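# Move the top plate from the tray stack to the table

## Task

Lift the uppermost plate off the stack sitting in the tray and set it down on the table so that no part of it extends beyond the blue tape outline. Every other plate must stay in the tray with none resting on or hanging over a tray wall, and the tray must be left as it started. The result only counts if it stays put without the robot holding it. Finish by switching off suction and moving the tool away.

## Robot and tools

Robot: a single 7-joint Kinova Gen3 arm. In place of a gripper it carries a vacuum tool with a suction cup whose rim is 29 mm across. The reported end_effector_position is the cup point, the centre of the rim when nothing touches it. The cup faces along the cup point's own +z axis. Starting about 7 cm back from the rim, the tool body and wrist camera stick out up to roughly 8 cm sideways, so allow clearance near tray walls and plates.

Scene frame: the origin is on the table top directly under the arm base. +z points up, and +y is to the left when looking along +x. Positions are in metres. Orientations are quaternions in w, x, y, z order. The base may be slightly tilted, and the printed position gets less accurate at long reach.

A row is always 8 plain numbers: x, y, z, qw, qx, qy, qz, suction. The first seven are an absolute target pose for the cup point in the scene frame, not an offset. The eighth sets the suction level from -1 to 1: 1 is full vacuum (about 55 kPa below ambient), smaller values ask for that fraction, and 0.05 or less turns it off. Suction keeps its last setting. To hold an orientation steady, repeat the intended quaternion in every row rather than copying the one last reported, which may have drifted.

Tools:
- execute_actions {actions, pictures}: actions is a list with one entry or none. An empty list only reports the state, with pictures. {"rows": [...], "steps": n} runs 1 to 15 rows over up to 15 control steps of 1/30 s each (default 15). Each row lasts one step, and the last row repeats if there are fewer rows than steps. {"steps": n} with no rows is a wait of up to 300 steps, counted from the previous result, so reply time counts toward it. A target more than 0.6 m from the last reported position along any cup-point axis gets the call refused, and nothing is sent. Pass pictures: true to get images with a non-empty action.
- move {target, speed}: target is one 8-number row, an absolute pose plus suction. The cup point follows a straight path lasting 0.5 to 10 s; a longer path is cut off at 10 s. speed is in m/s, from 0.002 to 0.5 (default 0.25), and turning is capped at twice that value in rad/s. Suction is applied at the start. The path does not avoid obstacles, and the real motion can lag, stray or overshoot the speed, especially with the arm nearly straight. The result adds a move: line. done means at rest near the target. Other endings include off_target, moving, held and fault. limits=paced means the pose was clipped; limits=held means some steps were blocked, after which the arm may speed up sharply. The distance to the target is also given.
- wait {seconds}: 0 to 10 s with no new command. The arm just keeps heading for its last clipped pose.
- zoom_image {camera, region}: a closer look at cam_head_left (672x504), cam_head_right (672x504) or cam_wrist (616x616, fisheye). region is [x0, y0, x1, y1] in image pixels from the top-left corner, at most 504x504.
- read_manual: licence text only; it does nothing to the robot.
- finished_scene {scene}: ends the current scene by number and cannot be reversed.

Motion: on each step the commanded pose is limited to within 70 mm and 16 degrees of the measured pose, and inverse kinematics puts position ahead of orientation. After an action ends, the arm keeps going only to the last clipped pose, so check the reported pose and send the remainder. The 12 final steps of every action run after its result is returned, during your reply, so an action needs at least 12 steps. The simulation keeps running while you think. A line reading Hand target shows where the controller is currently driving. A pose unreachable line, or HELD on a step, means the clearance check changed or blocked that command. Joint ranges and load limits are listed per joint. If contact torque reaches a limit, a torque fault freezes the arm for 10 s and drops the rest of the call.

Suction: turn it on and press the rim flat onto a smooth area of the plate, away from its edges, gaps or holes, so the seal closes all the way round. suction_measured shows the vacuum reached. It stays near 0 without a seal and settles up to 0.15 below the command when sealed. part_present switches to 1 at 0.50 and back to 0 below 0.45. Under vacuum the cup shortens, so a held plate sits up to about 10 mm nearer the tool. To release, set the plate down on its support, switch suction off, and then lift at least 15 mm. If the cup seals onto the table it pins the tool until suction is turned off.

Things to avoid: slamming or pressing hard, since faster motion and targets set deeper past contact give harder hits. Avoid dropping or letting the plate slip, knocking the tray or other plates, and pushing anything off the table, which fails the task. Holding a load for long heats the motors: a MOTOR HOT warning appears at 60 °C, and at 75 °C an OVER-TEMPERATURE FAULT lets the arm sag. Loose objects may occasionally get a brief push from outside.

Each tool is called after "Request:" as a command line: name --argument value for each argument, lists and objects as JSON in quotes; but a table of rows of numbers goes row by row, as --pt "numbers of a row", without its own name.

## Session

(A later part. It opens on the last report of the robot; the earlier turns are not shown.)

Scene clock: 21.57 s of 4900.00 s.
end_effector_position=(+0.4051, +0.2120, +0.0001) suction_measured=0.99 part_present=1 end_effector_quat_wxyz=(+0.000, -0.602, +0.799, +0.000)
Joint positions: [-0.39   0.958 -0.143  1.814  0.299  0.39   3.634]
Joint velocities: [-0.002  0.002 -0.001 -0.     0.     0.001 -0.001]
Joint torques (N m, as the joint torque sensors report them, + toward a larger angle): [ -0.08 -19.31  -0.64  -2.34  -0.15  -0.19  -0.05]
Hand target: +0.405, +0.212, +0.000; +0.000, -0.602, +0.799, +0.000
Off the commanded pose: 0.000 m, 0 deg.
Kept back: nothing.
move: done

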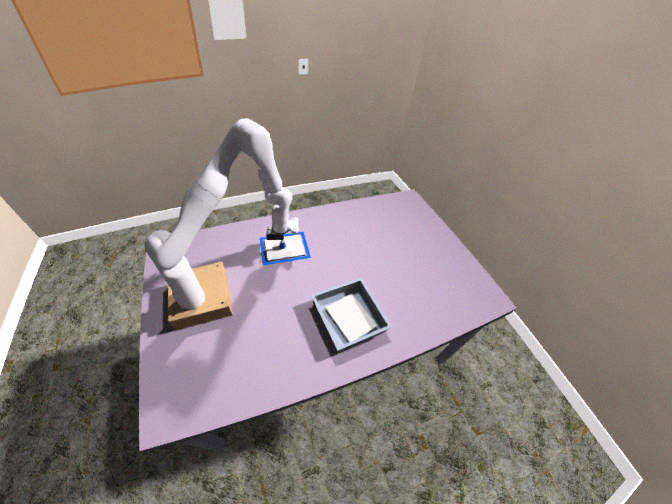

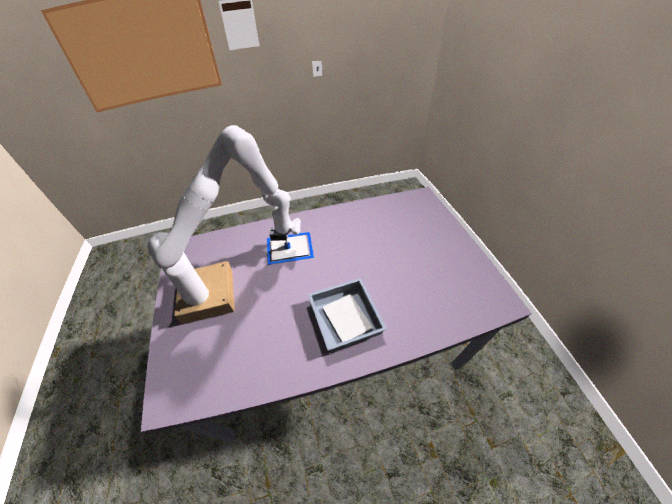

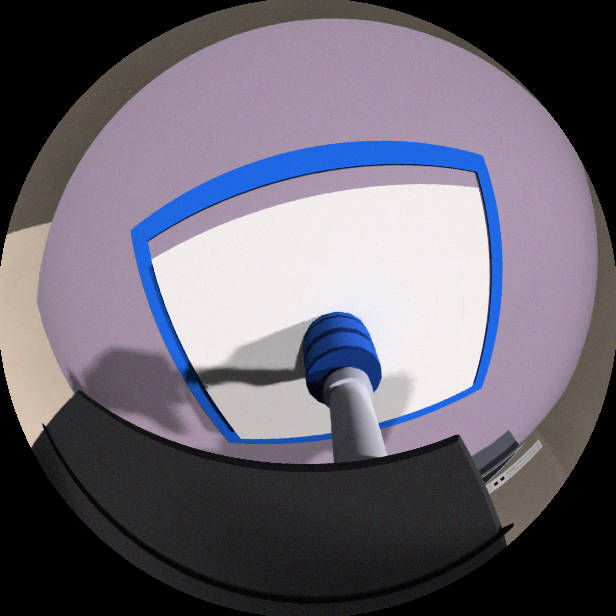

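Request:
move --target '[0.405,0.215,-0.004,0,-0.602,0.799,0,1]' --speed 0.01

Request:
execute_actions --actions '[{"rows":[[0.405,0.215,-0.004,0,-0.602,0.799,0,0]]}]'

Request:
move --target '[0.405,0.215,0.03,0,-0.602,0.799,0,0]' --speed 0.02

Request:
move --target '[0.405,0.215,0.2,0,-0.602,0.799,0,0]'

Scene clock: 22.97 s of 4900.00 s.
end_effector_position=(+0.4065, +0.2152, -0.0019) suction_measured=0.98 part_present=1 end_effector_quat_wxyz=(+0.002, -0.602, +0.799, -0.001)
Joint positions: [-0.397  0.964 -0.141  1.808  0.298  0.387  3.629]
Joint velocities: [ 0.    -0.     0.    -0.     0.001  0.    -0.001]
Joint torques (N m, as the joint torque sensors report them, + toward a larger angle): [ -0.45 -15.58  -0.77  -2.2    0.04  -0.79  -0.12]
Hand target: +0.405, +0.215, -0.004; +0.000, -0.602, +0.799, +0.000
Off the commanded pose: 0.003 m, 0 deg.
Kept back: nothing.
move: done

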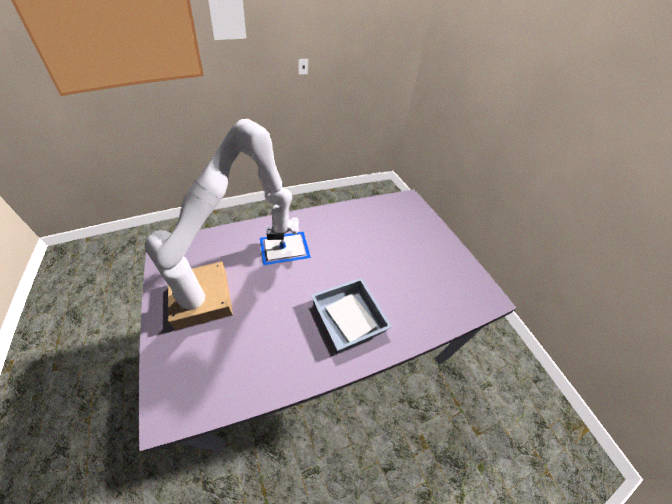

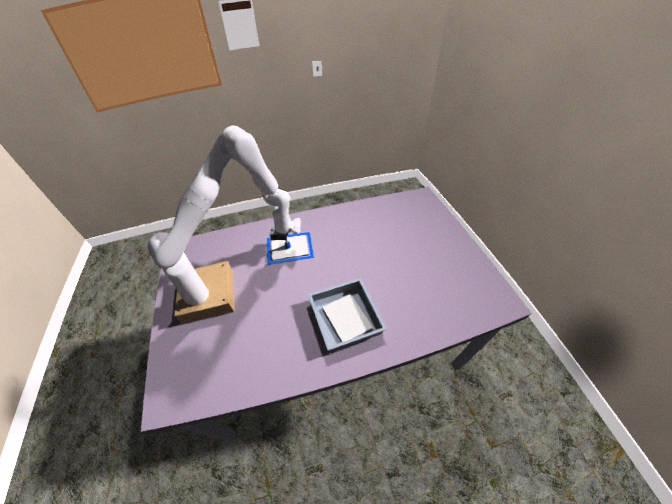

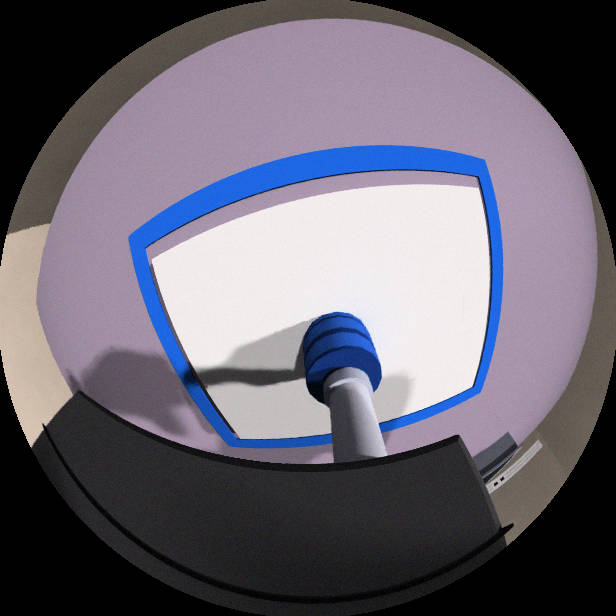

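Scene clock: 23.07 s of 4900.00 s.
end_effector_position=(+0.4066, +0.2155, -0.0017) suction_measured=0.00 part_present=0 end_effector_quat_wxyz=(+0.002, -0.602, +0.799, -0.001)
Joint positions: [-0.398  0.964 -0.141  1.808  0.298  0.387  3.629]
Joint velocities: [ 0.     0.     0.002 -0.     0.002  0.    -0.   ]
Joint torques (N m, as the joint torque sensors report them, + toward a larger angle): [ -0.41 -14.92  -0.42  -1.92  -0.05  -0.7   -0.01]
Steps of this call (steps 1 to 3: the first 3 steps of this action). Readings (end_effector_position | what the end effector reports):
1: (+0.4065, +0.2152, -0.0018) | suction_measured=0.01 part_present=0
2: (+0.4066, +0.2155, -0.0017) | suction_measured=0.00 part_present=0
3: the state above

Scene clock: 25.27 s of 4900.00 s.
end_effector_position=(+0.4048, +0.2149, +0.0298) suction_measured=0.00 part_present=0 end_effector_quat_wxyz=(-0.000, -0.602, +0.799, -0.000)
Joint positions: [-0.382  0.894 -0.165  1.817  0.285  0.454  3.642]
Joint velocities: [ 0.    -0.002 -0.002 -0.    -0.     0.     0.   ]
Joint torques (N m, as the joint torque sensors report them, + toward a larger angle): [ -0.07 -18.28  -0.64  -2.55  -0.04  -0.21   0.02]
Hand target: +0.405, +0.215, +0.030; -0.000, -0.602, +0.799, -0.000
Off your previous action's commanded pose: 0.003 m, 0 deg at its last step (step 12 of this call).
Off the commanded pose: 0.000 m, 0 deg.
Kept back: nothing.
move: done

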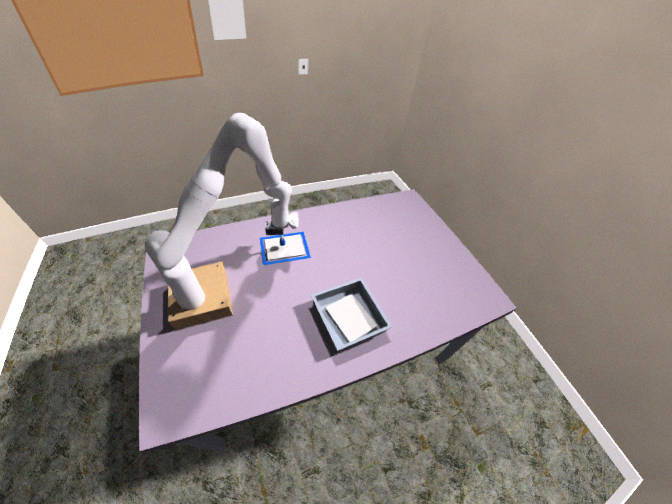

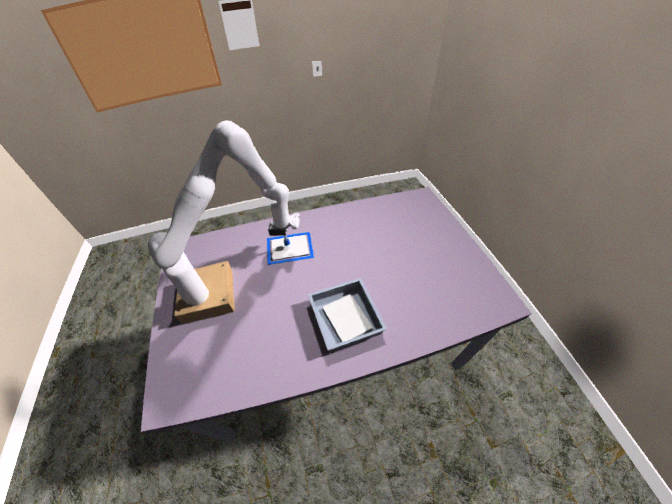

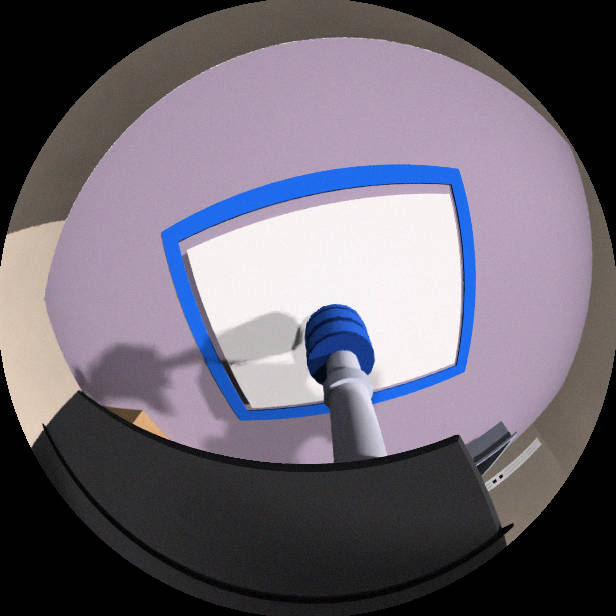

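Scene clock: 26.43 s of 4900.00 s.
end_effector_position=(+0.4045, +0.2147, +0.1996) suction_measured=0.00 part_present=0 end_effector_quat_wxyz=(-0.000, -0.602, +0.799, -0.000)
Joint positions: [-0.315  0.568 -0.26   1.73   0.176  0.867  3.735]
Joint velocities: [ 0.002 -0.005  0.001 -0.    -0.     0.     0.   ]
Joint torques (N m, as the joint torque sensors report them, + toward a larger angle): [ -0.32 -16.25  -0.78  -4.99  -0.24  -0.35   0.  ]
Hand target: +0.405, +0.215, +0.200; -0.000, -0.602, +0.799, -0.000
Off the commanded pose: 0.001 m, 0 deg.
Kept back: nothing.
move: done

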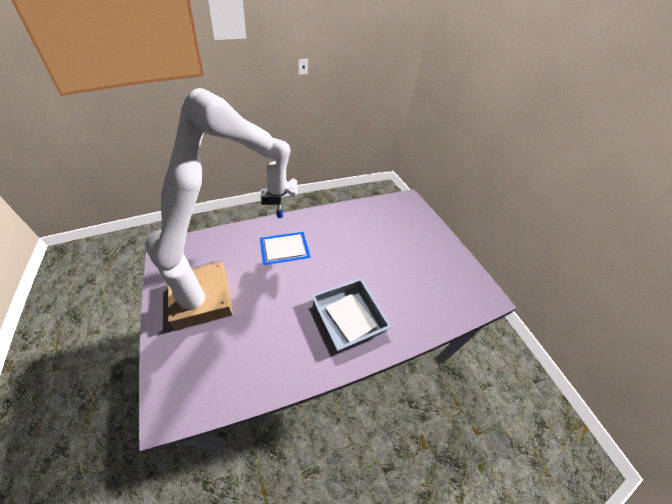

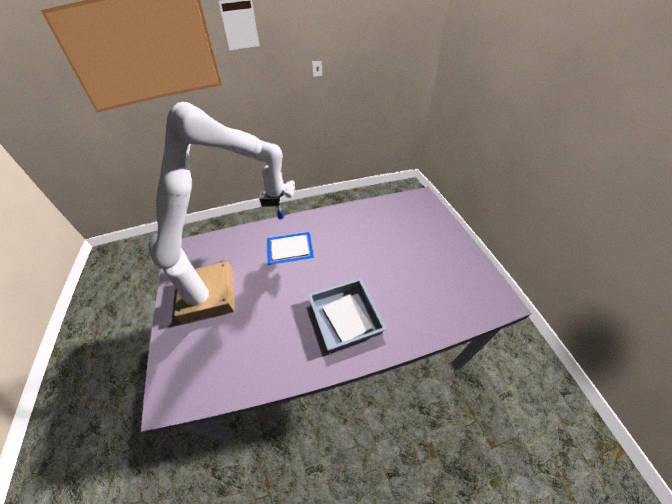

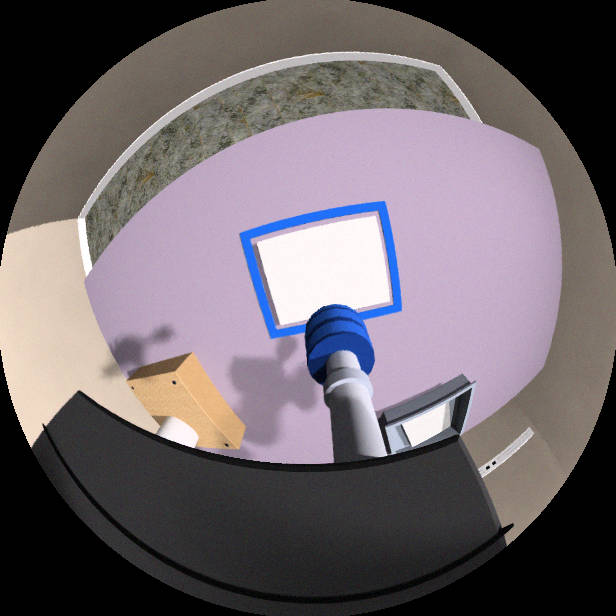

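Request:
finished_scene --scene 1

The scene is finished: the task was done.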